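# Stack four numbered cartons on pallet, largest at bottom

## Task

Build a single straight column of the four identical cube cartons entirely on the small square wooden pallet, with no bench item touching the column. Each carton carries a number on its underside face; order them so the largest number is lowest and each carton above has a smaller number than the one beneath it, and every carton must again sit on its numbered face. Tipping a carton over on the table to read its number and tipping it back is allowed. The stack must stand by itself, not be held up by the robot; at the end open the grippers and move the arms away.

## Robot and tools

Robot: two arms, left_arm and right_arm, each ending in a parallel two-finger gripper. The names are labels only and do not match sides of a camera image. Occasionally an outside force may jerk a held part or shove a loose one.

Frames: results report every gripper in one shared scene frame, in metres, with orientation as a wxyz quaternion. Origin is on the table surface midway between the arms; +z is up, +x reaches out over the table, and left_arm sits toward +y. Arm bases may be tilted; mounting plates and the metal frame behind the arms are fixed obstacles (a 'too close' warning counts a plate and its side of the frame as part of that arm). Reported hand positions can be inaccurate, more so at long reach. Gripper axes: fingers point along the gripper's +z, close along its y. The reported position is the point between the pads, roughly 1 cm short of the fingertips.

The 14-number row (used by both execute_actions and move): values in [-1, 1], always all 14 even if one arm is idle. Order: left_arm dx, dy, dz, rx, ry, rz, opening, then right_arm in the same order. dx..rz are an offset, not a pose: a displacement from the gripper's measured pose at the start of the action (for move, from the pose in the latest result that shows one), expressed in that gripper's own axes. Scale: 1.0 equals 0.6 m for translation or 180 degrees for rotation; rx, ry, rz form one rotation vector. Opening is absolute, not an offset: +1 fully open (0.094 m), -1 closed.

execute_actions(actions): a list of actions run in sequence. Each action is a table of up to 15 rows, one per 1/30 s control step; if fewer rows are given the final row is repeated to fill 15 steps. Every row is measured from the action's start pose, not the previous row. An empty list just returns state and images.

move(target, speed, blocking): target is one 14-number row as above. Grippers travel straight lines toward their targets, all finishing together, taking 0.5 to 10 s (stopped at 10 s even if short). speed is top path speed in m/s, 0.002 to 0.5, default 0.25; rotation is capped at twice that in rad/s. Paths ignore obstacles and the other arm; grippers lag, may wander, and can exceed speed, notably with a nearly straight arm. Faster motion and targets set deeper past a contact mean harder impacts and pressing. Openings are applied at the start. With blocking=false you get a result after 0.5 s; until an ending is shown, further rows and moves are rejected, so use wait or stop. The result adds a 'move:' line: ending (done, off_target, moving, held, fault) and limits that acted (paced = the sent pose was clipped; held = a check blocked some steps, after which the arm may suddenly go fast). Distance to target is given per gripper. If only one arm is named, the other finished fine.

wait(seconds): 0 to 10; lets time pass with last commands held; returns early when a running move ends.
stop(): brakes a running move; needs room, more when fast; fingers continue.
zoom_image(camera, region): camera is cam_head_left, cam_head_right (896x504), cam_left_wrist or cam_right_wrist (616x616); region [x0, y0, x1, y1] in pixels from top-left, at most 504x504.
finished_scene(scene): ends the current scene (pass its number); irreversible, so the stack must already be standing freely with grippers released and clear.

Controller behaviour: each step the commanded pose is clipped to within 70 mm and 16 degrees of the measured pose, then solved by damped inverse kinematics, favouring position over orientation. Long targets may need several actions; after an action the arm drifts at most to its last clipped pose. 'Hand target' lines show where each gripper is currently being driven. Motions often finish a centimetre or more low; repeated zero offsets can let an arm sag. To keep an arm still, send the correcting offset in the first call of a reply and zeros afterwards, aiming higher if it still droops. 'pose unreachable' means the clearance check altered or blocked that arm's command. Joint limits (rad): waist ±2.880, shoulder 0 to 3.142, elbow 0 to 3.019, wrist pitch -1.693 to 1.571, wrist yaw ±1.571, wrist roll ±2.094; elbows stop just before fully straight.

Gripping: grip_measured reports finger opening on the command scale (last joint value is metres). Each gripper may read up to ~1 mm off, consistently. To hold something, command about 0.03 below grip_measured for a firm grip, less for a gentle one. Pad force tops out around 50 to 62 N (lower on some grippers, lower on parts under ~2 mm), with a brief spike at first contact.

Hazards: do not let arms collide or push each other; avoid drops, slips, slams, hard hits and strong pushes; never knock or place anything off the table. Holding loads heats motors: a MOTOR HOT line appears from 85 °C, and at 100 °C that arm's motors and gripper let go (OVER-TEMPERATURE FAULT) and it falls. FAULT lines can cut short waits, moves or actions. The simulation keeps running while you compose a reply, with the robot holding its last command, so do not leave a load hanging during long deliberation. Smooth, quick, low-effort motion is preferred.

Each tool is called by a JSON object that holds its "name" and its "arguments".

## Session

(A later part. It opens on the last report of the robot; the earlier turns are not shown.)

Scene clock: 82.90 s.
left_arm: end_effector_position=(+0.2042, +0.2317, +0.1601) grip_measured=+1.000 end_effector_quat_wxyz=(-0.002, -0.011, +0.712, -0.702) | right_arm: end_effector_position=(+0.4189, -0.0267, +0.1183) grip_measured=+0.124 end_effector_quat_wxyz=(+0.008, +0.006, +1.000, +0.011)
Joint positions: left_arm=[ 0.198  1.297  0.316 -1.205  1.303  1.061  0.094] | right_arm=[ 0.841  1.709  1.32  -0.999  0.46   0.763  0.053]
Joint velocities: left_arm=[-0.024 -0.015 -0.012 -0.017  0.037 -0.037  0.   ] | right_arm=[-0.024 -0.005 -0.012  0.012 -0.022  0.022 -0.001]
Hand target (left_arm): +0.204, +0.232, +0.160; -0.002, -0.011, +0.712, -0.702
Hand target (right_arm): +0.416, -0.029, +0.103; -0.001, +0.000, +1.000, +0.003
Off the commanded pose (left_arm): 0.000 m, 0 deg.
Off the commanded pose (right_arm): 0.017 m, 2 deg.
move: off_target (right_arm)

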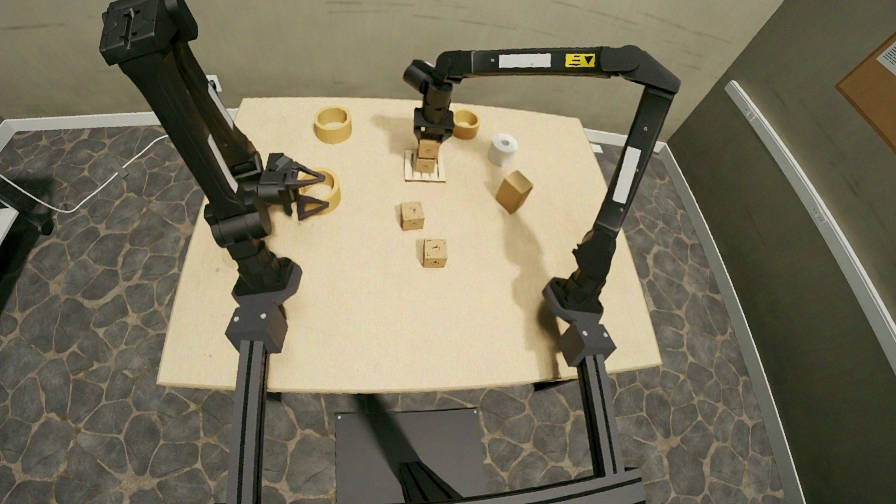

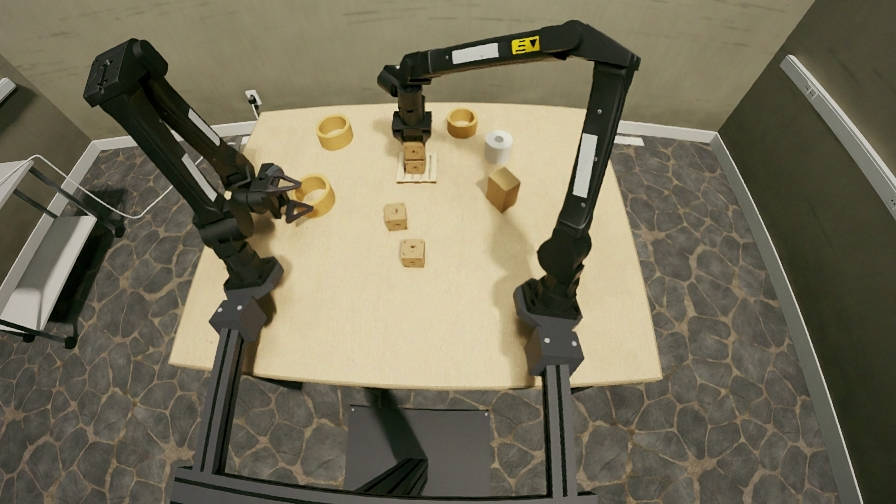

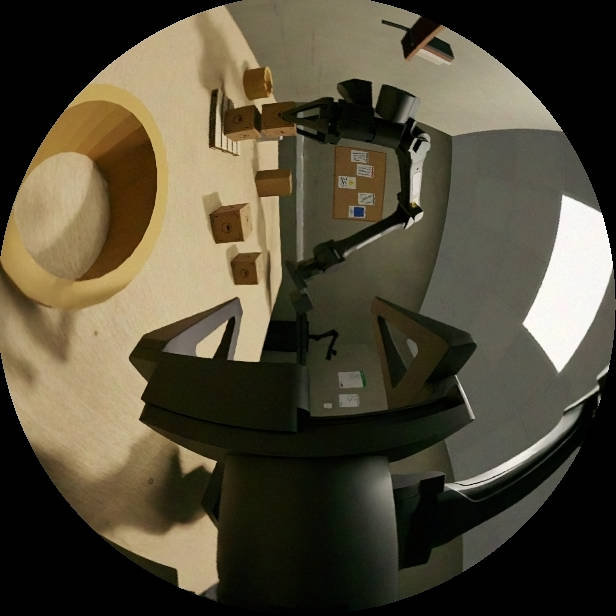

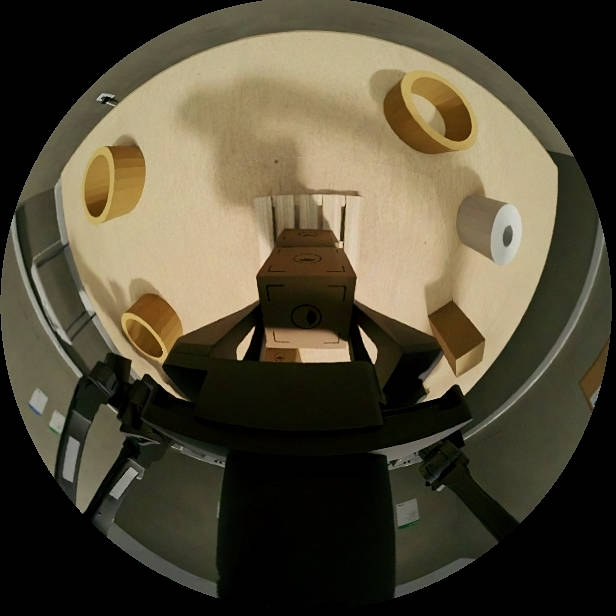

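Well aligned.

{"name": "execute_actions", "arguments": {"actions": [[[0,0,0,0,0,0,1,0.005,-0.005,0.04,0.005,0.005,0,0.08]]]}}

{"name": "zoom_image", "arguments": {"camera": "cam_left_wrist", "region": [190,60,350,180]}}

{"name": "zoom_image", "arguments": {"camera": "cam_right_wrist", "region": [228,170,388,290]}}

Scene clock: 83.63 s.
left_arm: end_effector_position=(+0.2042, +0.2317, +0.1601) grip_measured=+1.000 end_effector_quat_wxyz=(-0.002, -0.011, +0.712, -0.702) | right_arm: end_effector_position=(+0.4192, -0.0260, +0.1110) grip_measured=+0.124 end_effector_quat_wxyz=(+0.010, +0.010, +1.000, +0.013)
Joint positions: left_arm=[ 0.198  1.297  0.316 -1.205  1.303  1.061  0.094] | right_arm=[ 0.835  1.717  1.312 -0.975  0.459  0.762  0.053]
Joint velocities: left_arm=[ 0.015  0.005  0.012 -0.002 -0.007  0.022  0.   ] | right_arm=[-0.015 -0.005  0.017  0.007  0.007  0.051  0.002]
Hand target (left_arm): +0.204, +0.232, +0.160; -0.002, -0.011, +0.712, -0.702
Hand target (right_arm): +0.416, -0.030, +0.095; +0.000, +0.006, +1.000, +0.004
Off the commanded pose (left_arm): 0.000 m, 0 deg.
Off the commanded pose (right_arm): 0.017 m, 2 deg.

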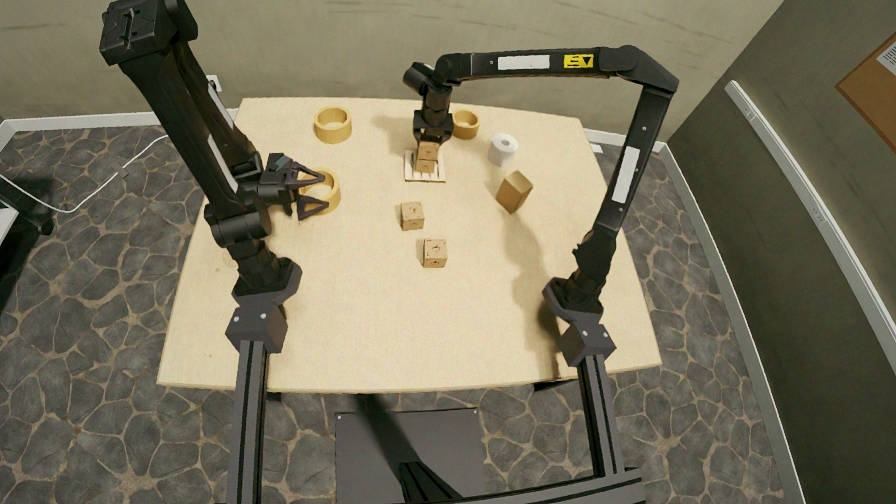

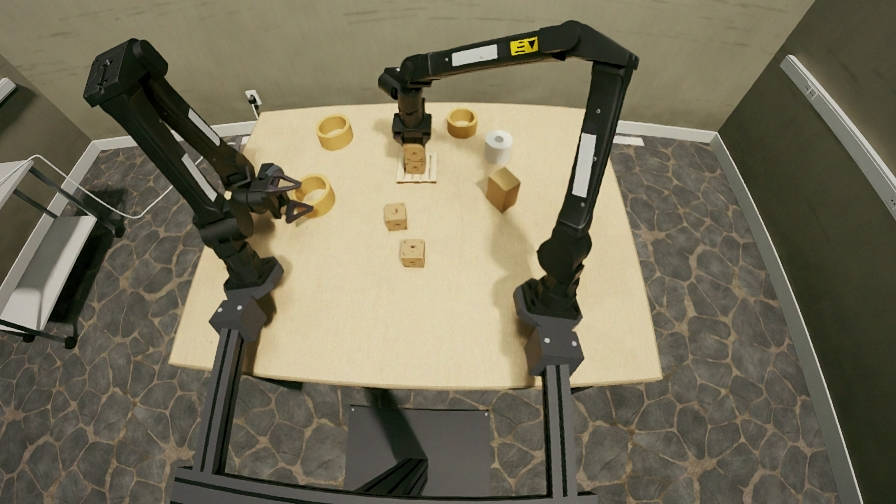

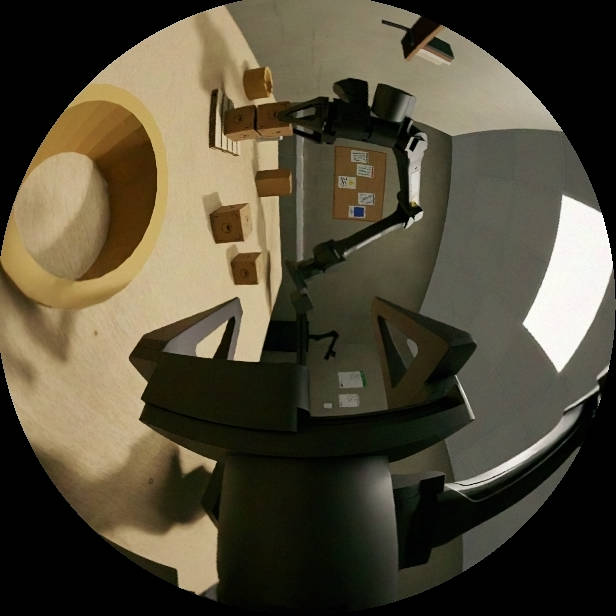

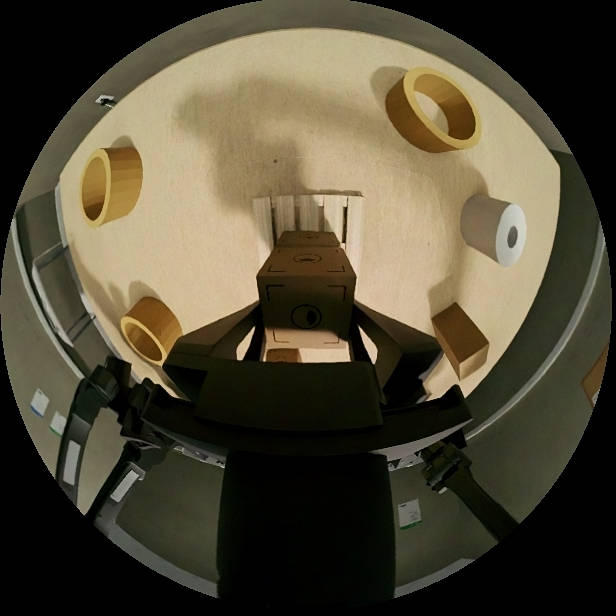

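Region (190, 60, 350, 180) of cam_left_wrist's 616x616 image, scaled by 3.150, with more detail than that image has; it fills the top 378 rows of this view, and the rest is white.

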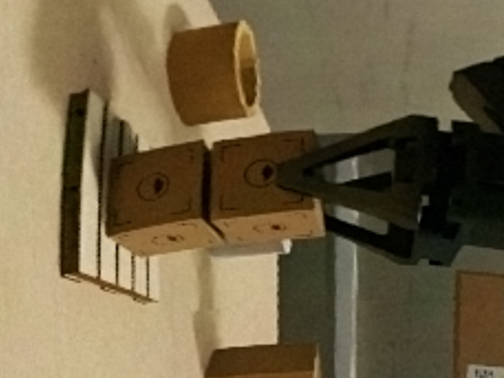

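Region (228, 170, 388, 290) of cam_right_wrist's 616x616 image, scaled by 3.150, with more detail than that image has; it fills the top 378 rows of this view, and the rest is white.

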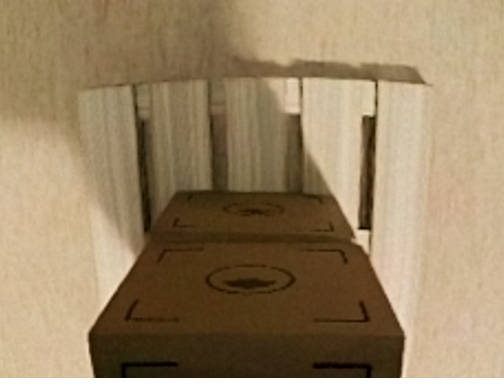

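{"name": "execute_actions", "arguments": {"actions": [[[0,0,0,0,0,0,1,0.005,-0.009,0.033,0.008,0.006,-0.006,0.08]],[[0,0,0,0,0,0,1,0,0,0,0,0,0,1]]]}}

{"name": "move", "arguments": {"target": [0,0,0,0,0,0,1,-0.01,0.01,-0.1,0,0,0,1]}}

{"name": "move", "arguments": {"target": [0,0,0,0,0,0,1,0.48,-0.02,0.02,0,0,0,1]}}

Scene clock: 84.87 s.
left_arm: end_effector_position=(+0.2042, +0.2317, +0.1601) grip_measured=+1.000 end_effector_quat_wxyz=(-0.002, -0.011, +0.712, -0.702) | right_arm: end_effector_position=(+0.4201, -0.0266, +0.1096) grip_measured=+1.000 end_effector_quat_wxyz=(+0.010, +0.007, +1.000, +0.013)
Joint positions: left_arm=[ 0.198  1.297  0.316 -1.205  1.303  1.061  0.094] | right_arm=[ 0.832  1.719  1.312 -0.973  0.459  0.753  0.094]
Joint velocities: left_arm=[-0.024  0.005 -0.012  0.007 -0.037  0.037  0.   ] | right_arm=[ 0.015 -0.015 -0.017  0.007  0.022 -0.022  0.   ]
Hand target (left_arm): +0.204, +0.232, +0.160; -0.002, -0.011, +0.712, -0.702
Hand target (right_arm): +0.420, -0.027, +0.110; +0.010, +0.007, +1.000, +0.013
Off the commanded pose (left_arm): 0.000 m, 0 deg.
Off the commanded pose (right_arm): 0.000 m, 0 deg.

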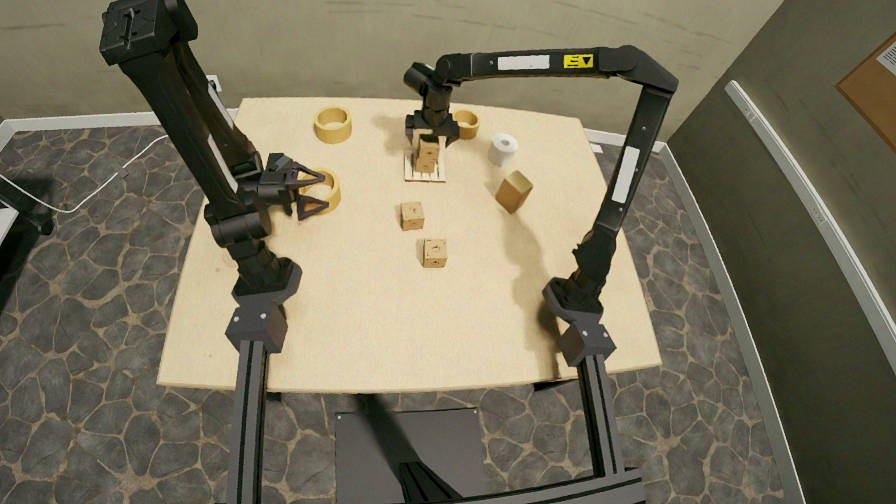

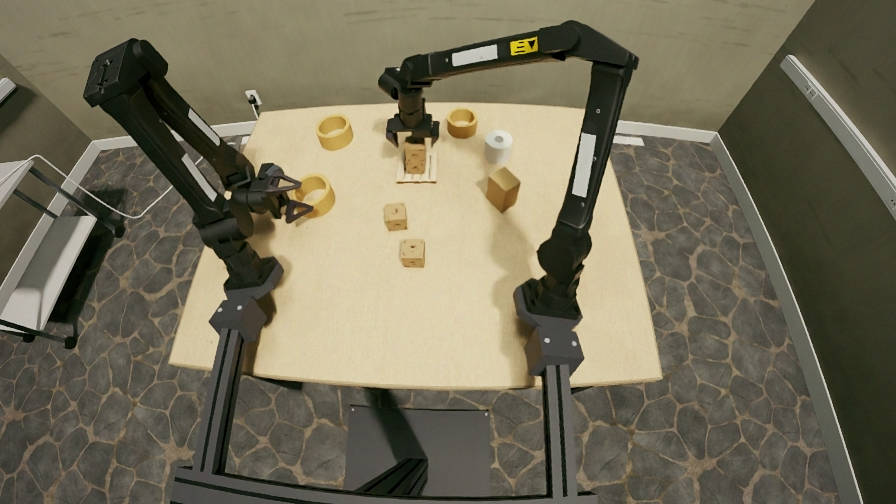

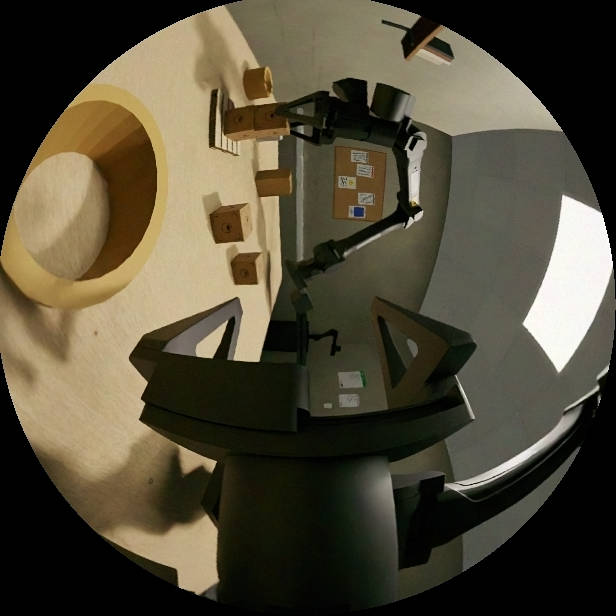

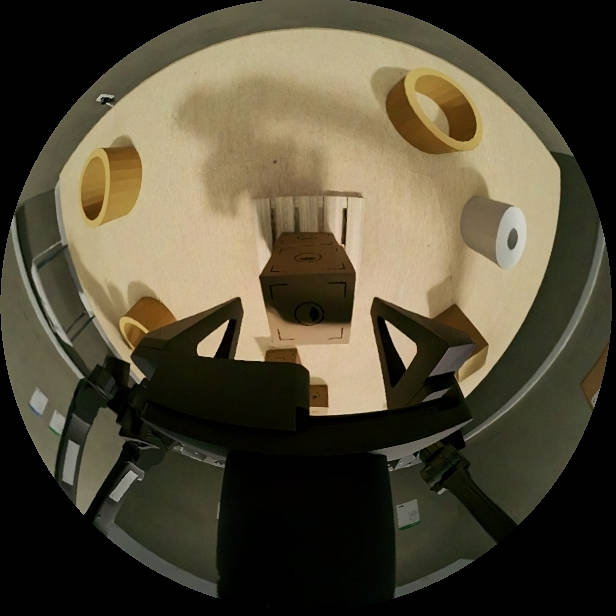

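Scene clock: 85.77 s.
left_arm: end_effector_position=(+0.2042, +0.2317, +0.1601) grip_measured=+1.000 end_effector_quat_wxyz=(-0.002, -0.011, +0.712, -0.702) | right_arm: end_effector_position=(+0.4100, -0.0291, +0.1513) grip_measured=+1.000 end_effector_quat_wxyz=(-0.005, -0.007, +1.000, -0.002)
Joint positions: left_arm=[ 0.198  1.297  0.316 -1.205  1.303  1.061  0.094] | right_arm=[ 0.878  1.682  1.361 -1.128  0.467  0.798  0.094]
Joint velocities: left_arm=[ 0.005 -0.005 -0.002  0.012 -0.037 -0.081  0.   ] | right_arm=[-0.005  0.005 -0.002  0.017 -0.007  0.022  0.   ]
Hand target (left_arm): +0.204, +0.232, +0.160; -0.002, -0.011, +0.712, -0.702
Hand target (right_arm): +0.424, -0.023, +0.170; +0.009, +0.007, +1.000, +0.012
Off the commanded pose (left_arm): 0.000 m, 0 deg.
Off the commanded pose (right_arm): 0.025 m, 3 deg.
move: off_target (right_arm)

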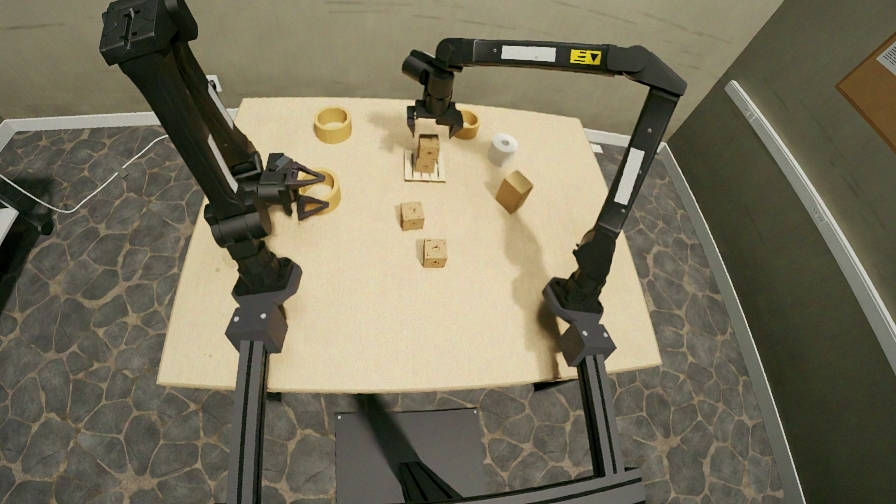

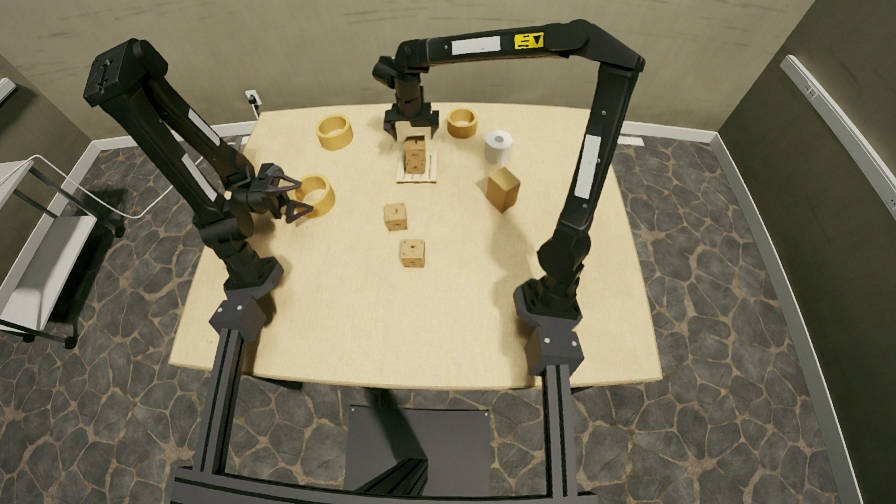

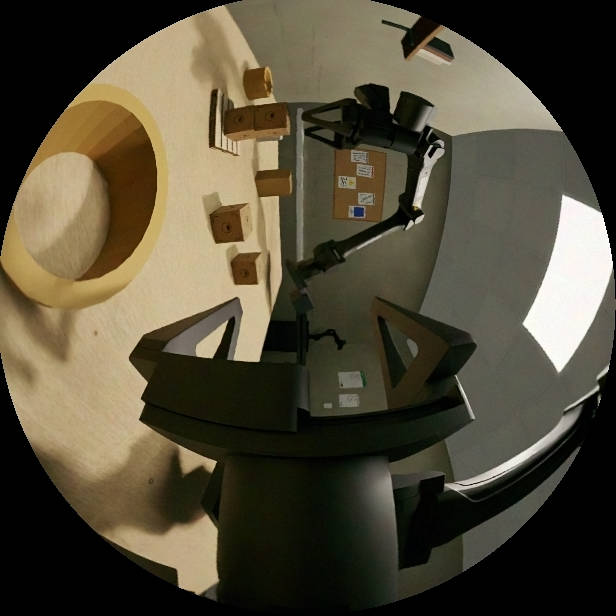

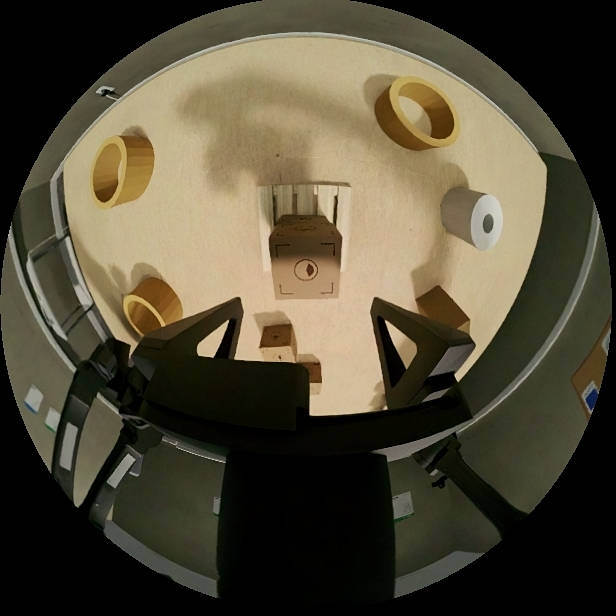

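Scene clock: 87.53 s.
left_arm: end_effector_position=(+0.2042, +0.2317, +0.1601) grip_measured=+1.000 end_effector_quat_wxyz=(-0.002, -0.011, +0.712, -0.702) | right_arm: end_effector_position=(+0.1239, -0.0463, +0.1364) grip_measured=+1.000 end_effector_quat_wxyz=(-0.005, -0.016, +1.000, -0.011)
Joint positions: left_arm=[ 0.198  1.297  0.316 -1.205  1.303  1.061  0.094] | right_arm=[ 1.377  1.557  0.806 -0.973  0.467  1.346  0.094]
Joint velocities: left_arm=[ 0.005 -0.015 -0.002  0.007  0.066 -0.037  0.   ] | right_arm=[-0.015  0.005 -0.017 -0.012 -0.051 -0.022  0.   ]
Hand target (left_arm): +0.204, +0.232, +0.160; -0.002, -0.011, +0.712, -0.702
Hand target (right_arm): +0.124, -0.046, +0.136; -0.003, -0.007, +1.000, -0.008
Off the commanded pose (left_arm): 0.000 m, 0 deg.
Off the commanded pose (right_arm): 0.006 m, 1 deg.
move: done

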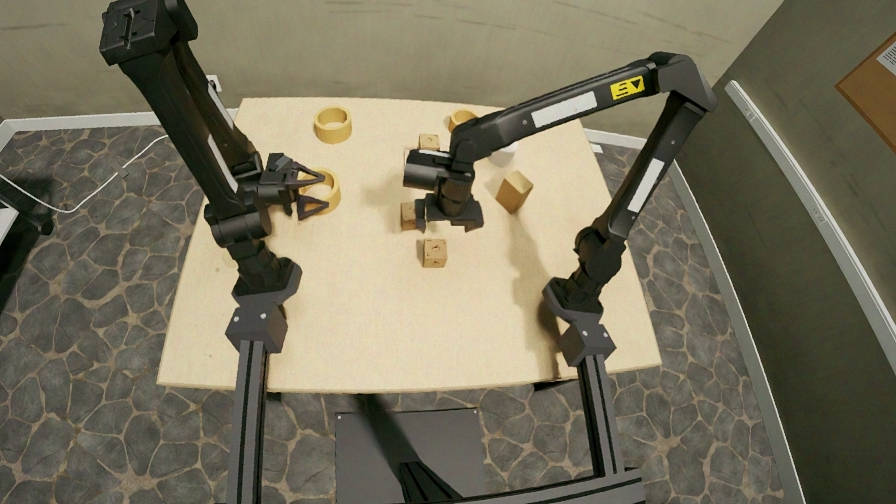

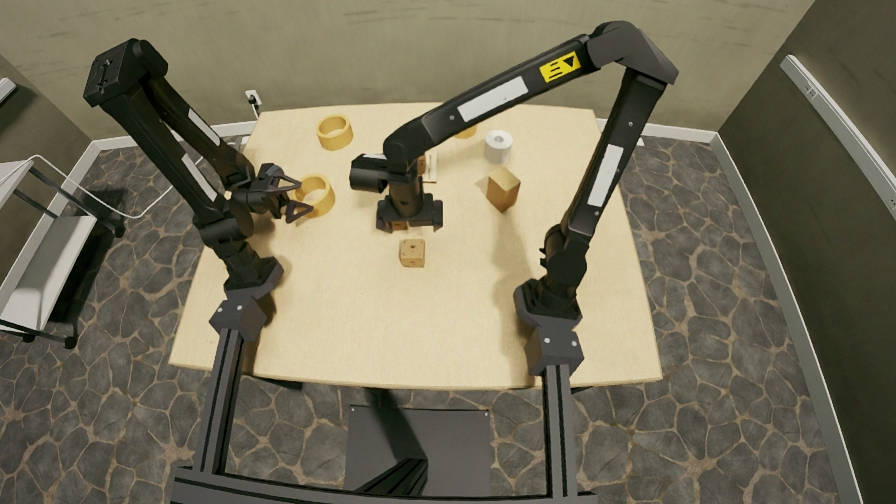

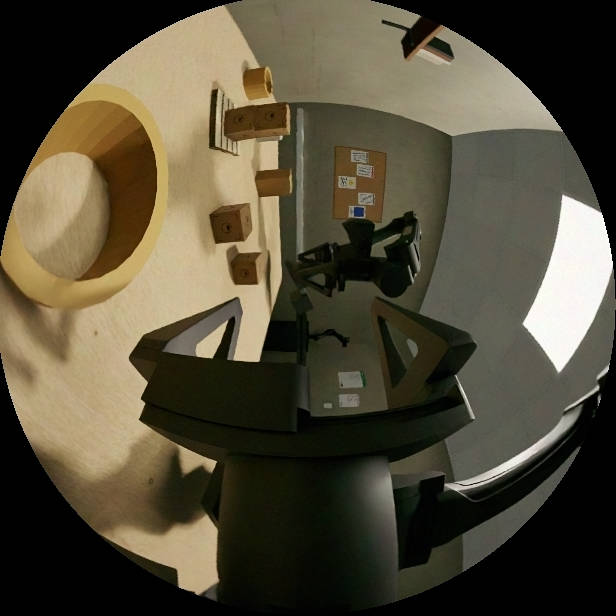

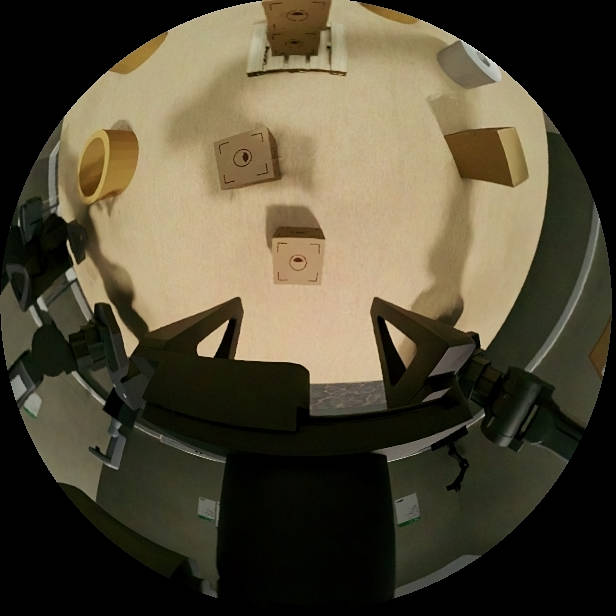

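{"name": "move", "arguments": {"target": [0,0,0,0,0,0,1,0,0.005,0.185,-0.01,-0.006,0.01,1], "speed": 0.12}}

{"name": "execute_actions", "arguments": {"actions": [[[0,0,0,0,0,0,1,0,0,0,0,0,0,0.08]]]}}

{"name": "move", "arguments": {"target": [0,0,0,0,0,0,1,-0.01,0.01,-0.29,0,0,0,0.08]}}

{"name": "move", "arguments": {"target": [0,0,0,0,0,0,1,-0.5,0.02,0,0,0,0,0.08]}}

Scene clock: 89.07 s.
left_arm: end_effector_position=(+0.2042, +0.2317, +0.1601) grip_measured=+1.000 end_effector_quat_wxyz=(-0.002, -0.011, +0.712, -0.702) | right_arm: end_effector_position=(+0.1247, -0.0398, +0.0343) grip_measured=+1.000 end_effector_quat_wxyz=(+0.006, +0.005, +1.000, +0.015)
Joint positions: left_arm=[ 0.198  1.297  0.316 -1.205  1.303  1.061  0.094] | right_arm=[ 1.246  1.745  0.689 -0.539  0.485  1.213  0.094]
Joint velocities: left_arm=[-0.005 -0.015  0.002 -0.017 -0.007  0.037  0.   ] | right_arm=[ 0.005 -0.005 -0.017 -0.007  0.037 -0.066  0.   ]
Hand target (left_arm): +0.204, +0.232, +0.160; -0.002, -0.011, +0.712, -0.702
Hand target (right_arm): +0.124, -0.045, +0.027; +0.004, -0.001, +1.000, +0.007
Off the commanded pose (left_arm): 0.000 m, 0 deg.
Off the commanded pose (right_arm): 0.011 m, 1 deg.
move: off_target (right_arm)

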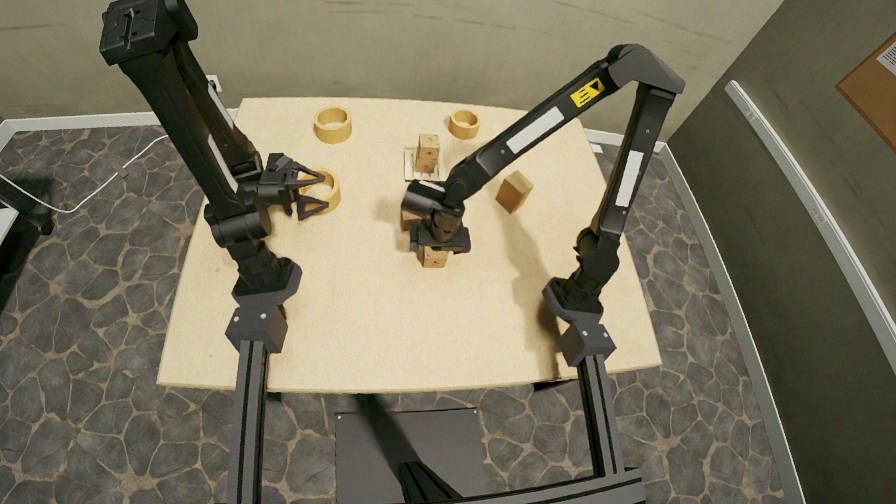

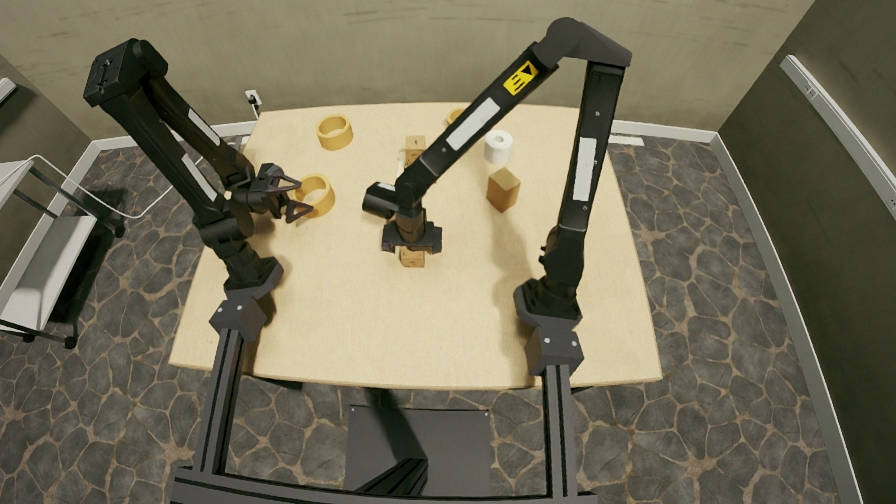

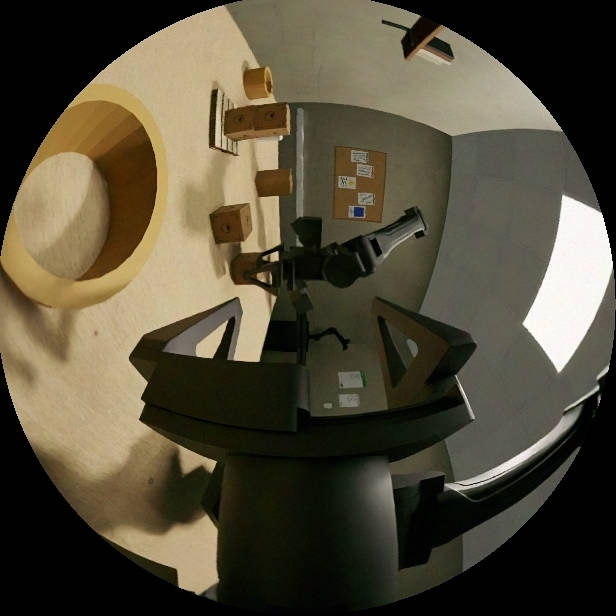

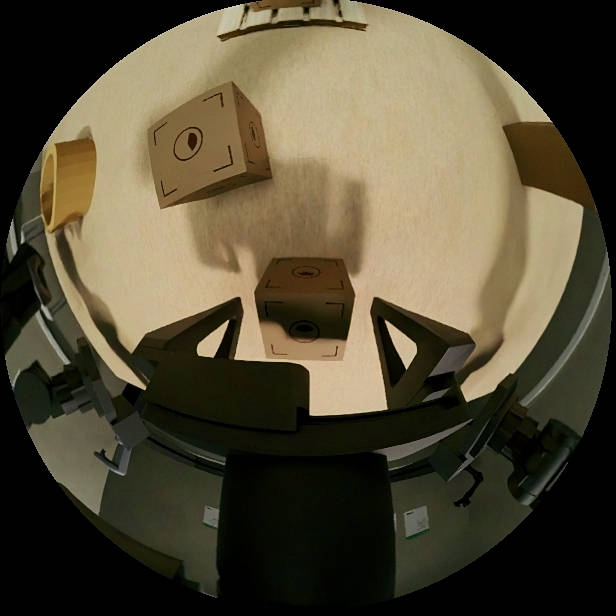

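Scene clock: 89.57 s.
left_arm: end_effector_position=(+0.2042, +0.2317, +0.1601) grip_measured=+1.000 end_effector_quat_wxyz=(-0.002, -0.011, +0.712, -0.702) | right_arm: end_effector_position=(+0.1247, -0.0398, +0.0343) grip_measured=+0.126 end_effector_quat_wxyz=(+0.006, +0.005, +1.000, +0.015)
Joint positions: left_arm=[ 0.198  1.297  0.316 -1.205  1.303  1.061  0.094] | right_arm=[ 1.246  1.745  0.689 -0.539  0.485  1.213  0.053]
Joint velocities: left_arm=[-0.005 -0.015 -0.002  0.017  0.037 -0.051  0.   ] | right_arm=[-0.015 -0.005 -0.002 -0.002  0.007  0.066  0.001]
Hand target (left_arm): +0.204, +0.232, +0.160; -0.002, -0.011, +0.712, -0.702
Hand target (right_arm): +0.125, -0.040, +0.034; +0.006, +0.005, +1.000, +0.015
Off the commanded pose (left_arm): 0.000 m, 0 deg.
Off the commanded pose (right_arm): 0.000 m, 0 deg.

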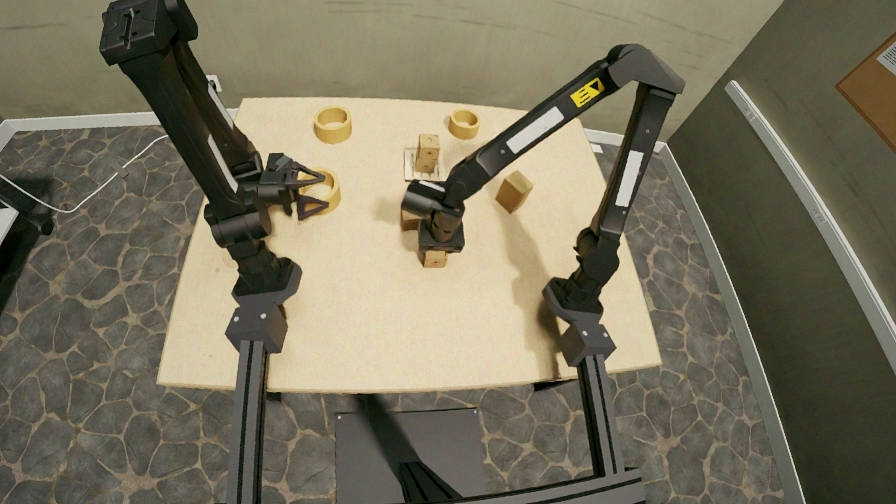

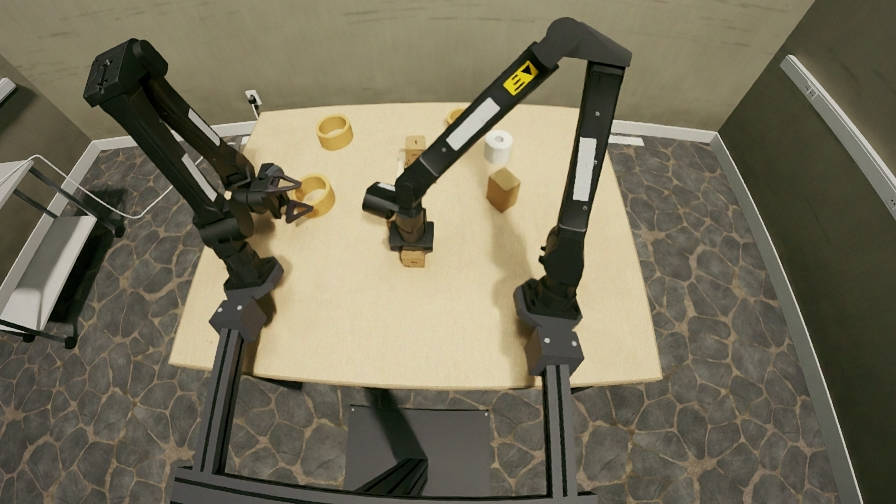

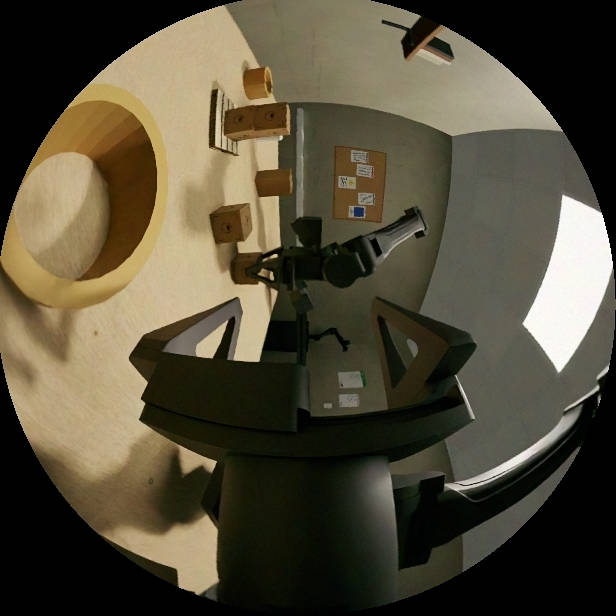

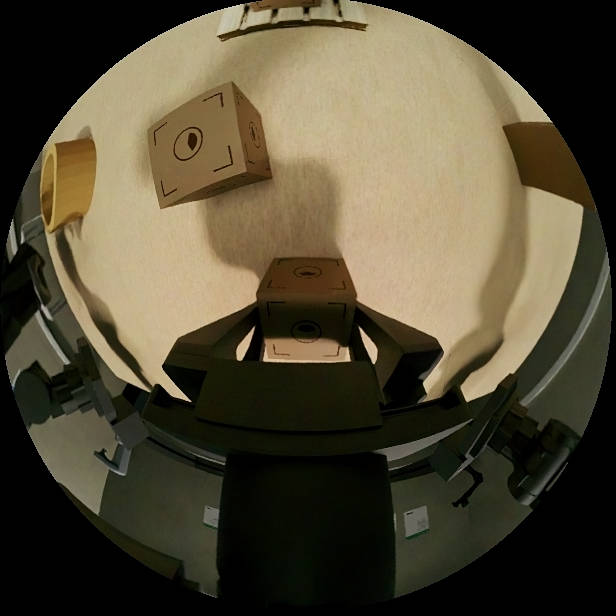

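Scene clock: 90.77 s.
left_arm: end_effector_position=(+0.2042, +0.2317, +0.1601) grip_measured=+1.000 end_effector_quat_wxyz=(-0.002, -0.011, +0.712, -0.702) | right_arm: end_effector_position=(+0.1204, -0.0533, +0.1918) grip_measured=+0.126 end_effector_quat_wxyz=(+0.005, -0.008, +1.000, -0.006)
Joint positions: left_arm=[ 0.198  1.297  0.316 -1.205  1.303  1.061  0.094] | right_arm=[ 1.461  1.463  0.858 -1.146  0.471  1.449  0.053]
Joint velocities: left_arm=[-0.005 -0.005  0.007 -0.012 -0.007 -0.037  0.   ] | right_arm=[-0.015 -0.005 -0.007  0.002  0.037 -0.007  0.001]
Hand target (left_arm): +0.204, +0.232, +0.160; -0.002, -0.011, +0.712, -0.702
Hand target (right_arm): +0.126, -0.040, +0.207; +0.007, +0.005, +1.000, +0.013
Off the commanded pose (left_arm): 0.000 m, 0 deg.
Off the commanded pose (right_arm): 0.023 m, 3 deg.
move: off_target (right_arm)

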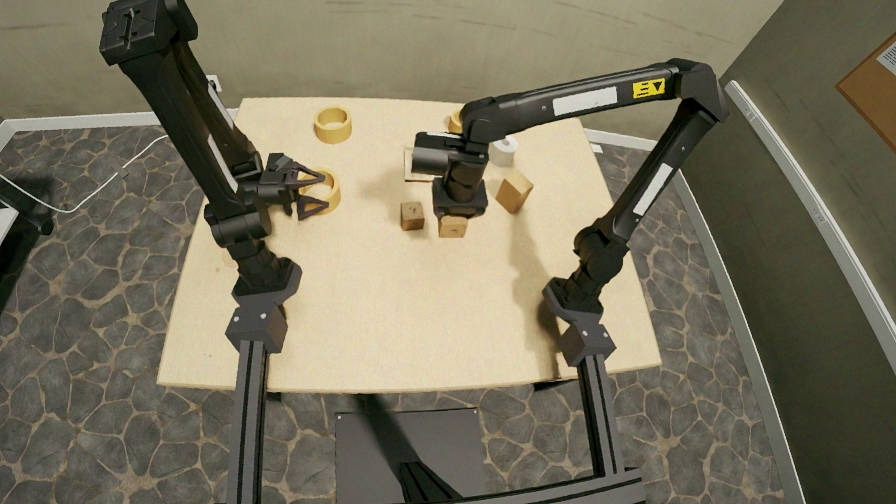

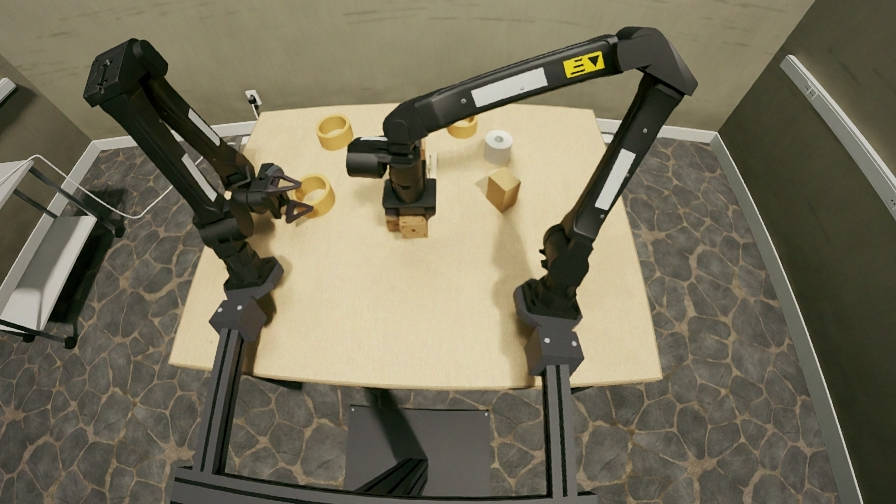

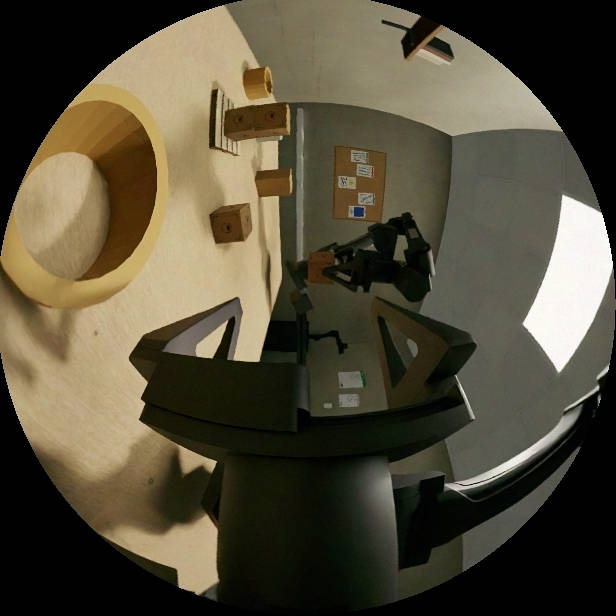

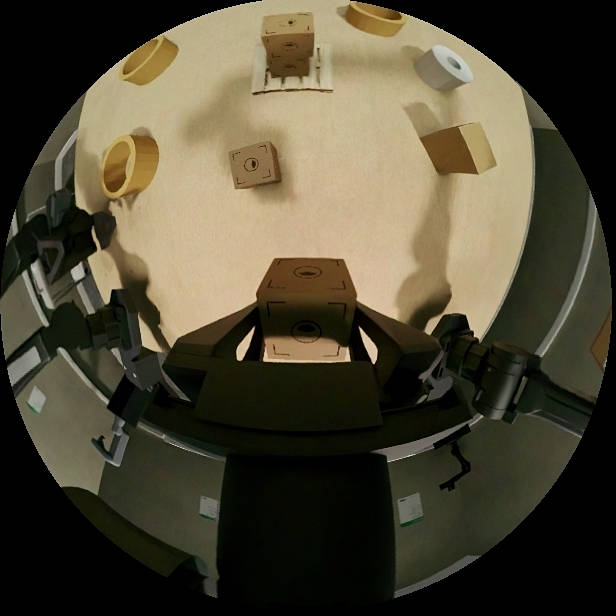

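Scene clock: 92.53 s.
left_arm: end_effector_position=(+0.2042, +0.2317, +0.1601) grip_measured=+1.000 end_effector_quat_wxyz=(-0.002, -0.011, +0.712, -0.702) | right_arm: end_effector_position=(+0.4063, -0.0432, +0.1978) grip_measured=+0.126 end_effector_quat_wxyz=(+0.001, -0.005, +1.000, -0.002)
Joint positions: left_arm=[ 0.198  1.297  0.316 -1.205  1.303  1.061  0.094] | right_arm=[ 0.912  1.605  1.378 -1.23   0.479  0.834  0.053]
Joint velocities: left_arm=[ 0.005 -0.005 -0.007 -0.002 -0.051 -0.066  0.   ] | right_arm=[-0.015 -0.005  0.012  0.007 -0.037 -0.037  0.001]
Hand target (left_arm): +0.204, +0.232, +0.160; -0.002, -0.011, +0.712, -0.702
Hand target (right_arm): +0.418, -0.035, +0.200; +0.003, -0.008, +1.000, +0.001
Off the commanded pose (left_arm): 0.000 m, 0 deg.
Off the commanded pose (right_arm): 0.016 m, 1 deg.
move: off_target (right_arm)

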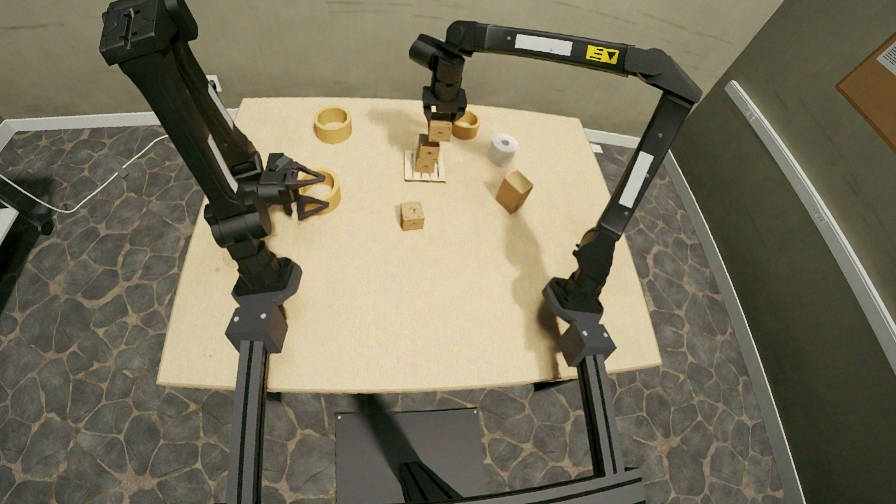

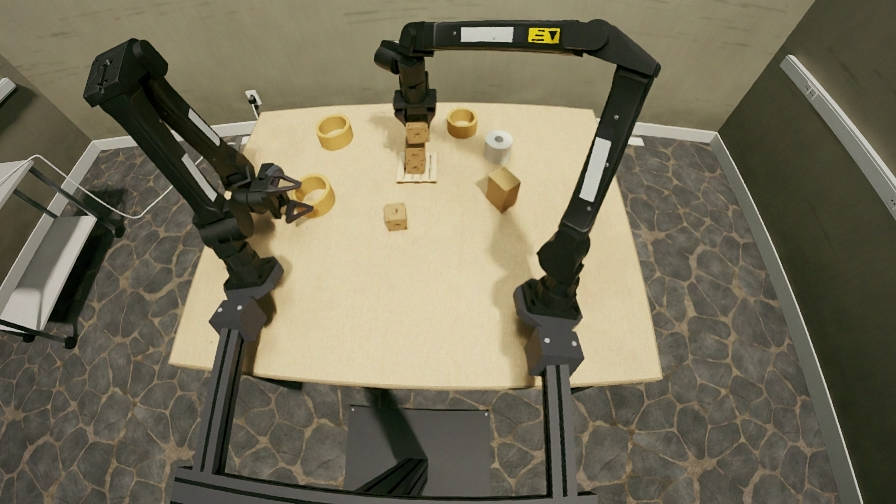

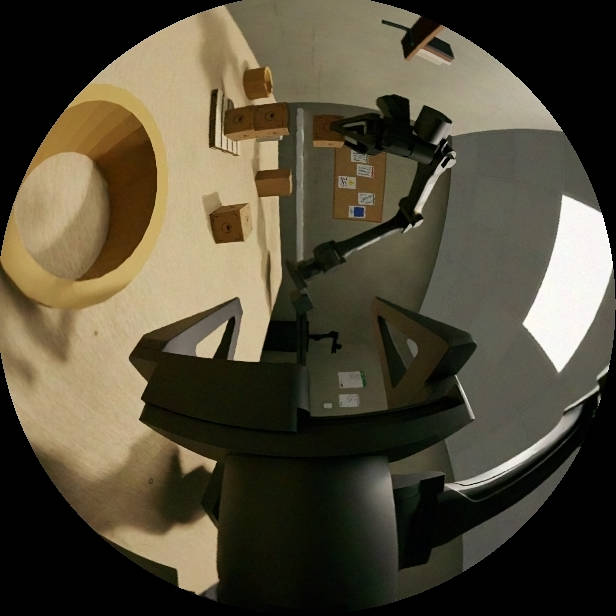

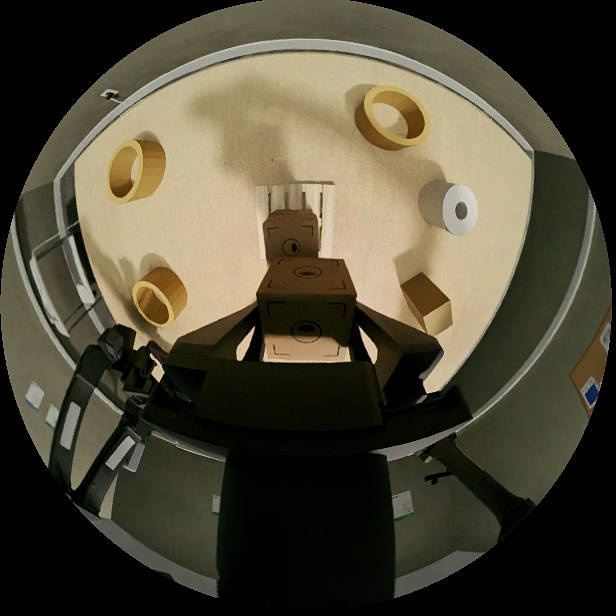

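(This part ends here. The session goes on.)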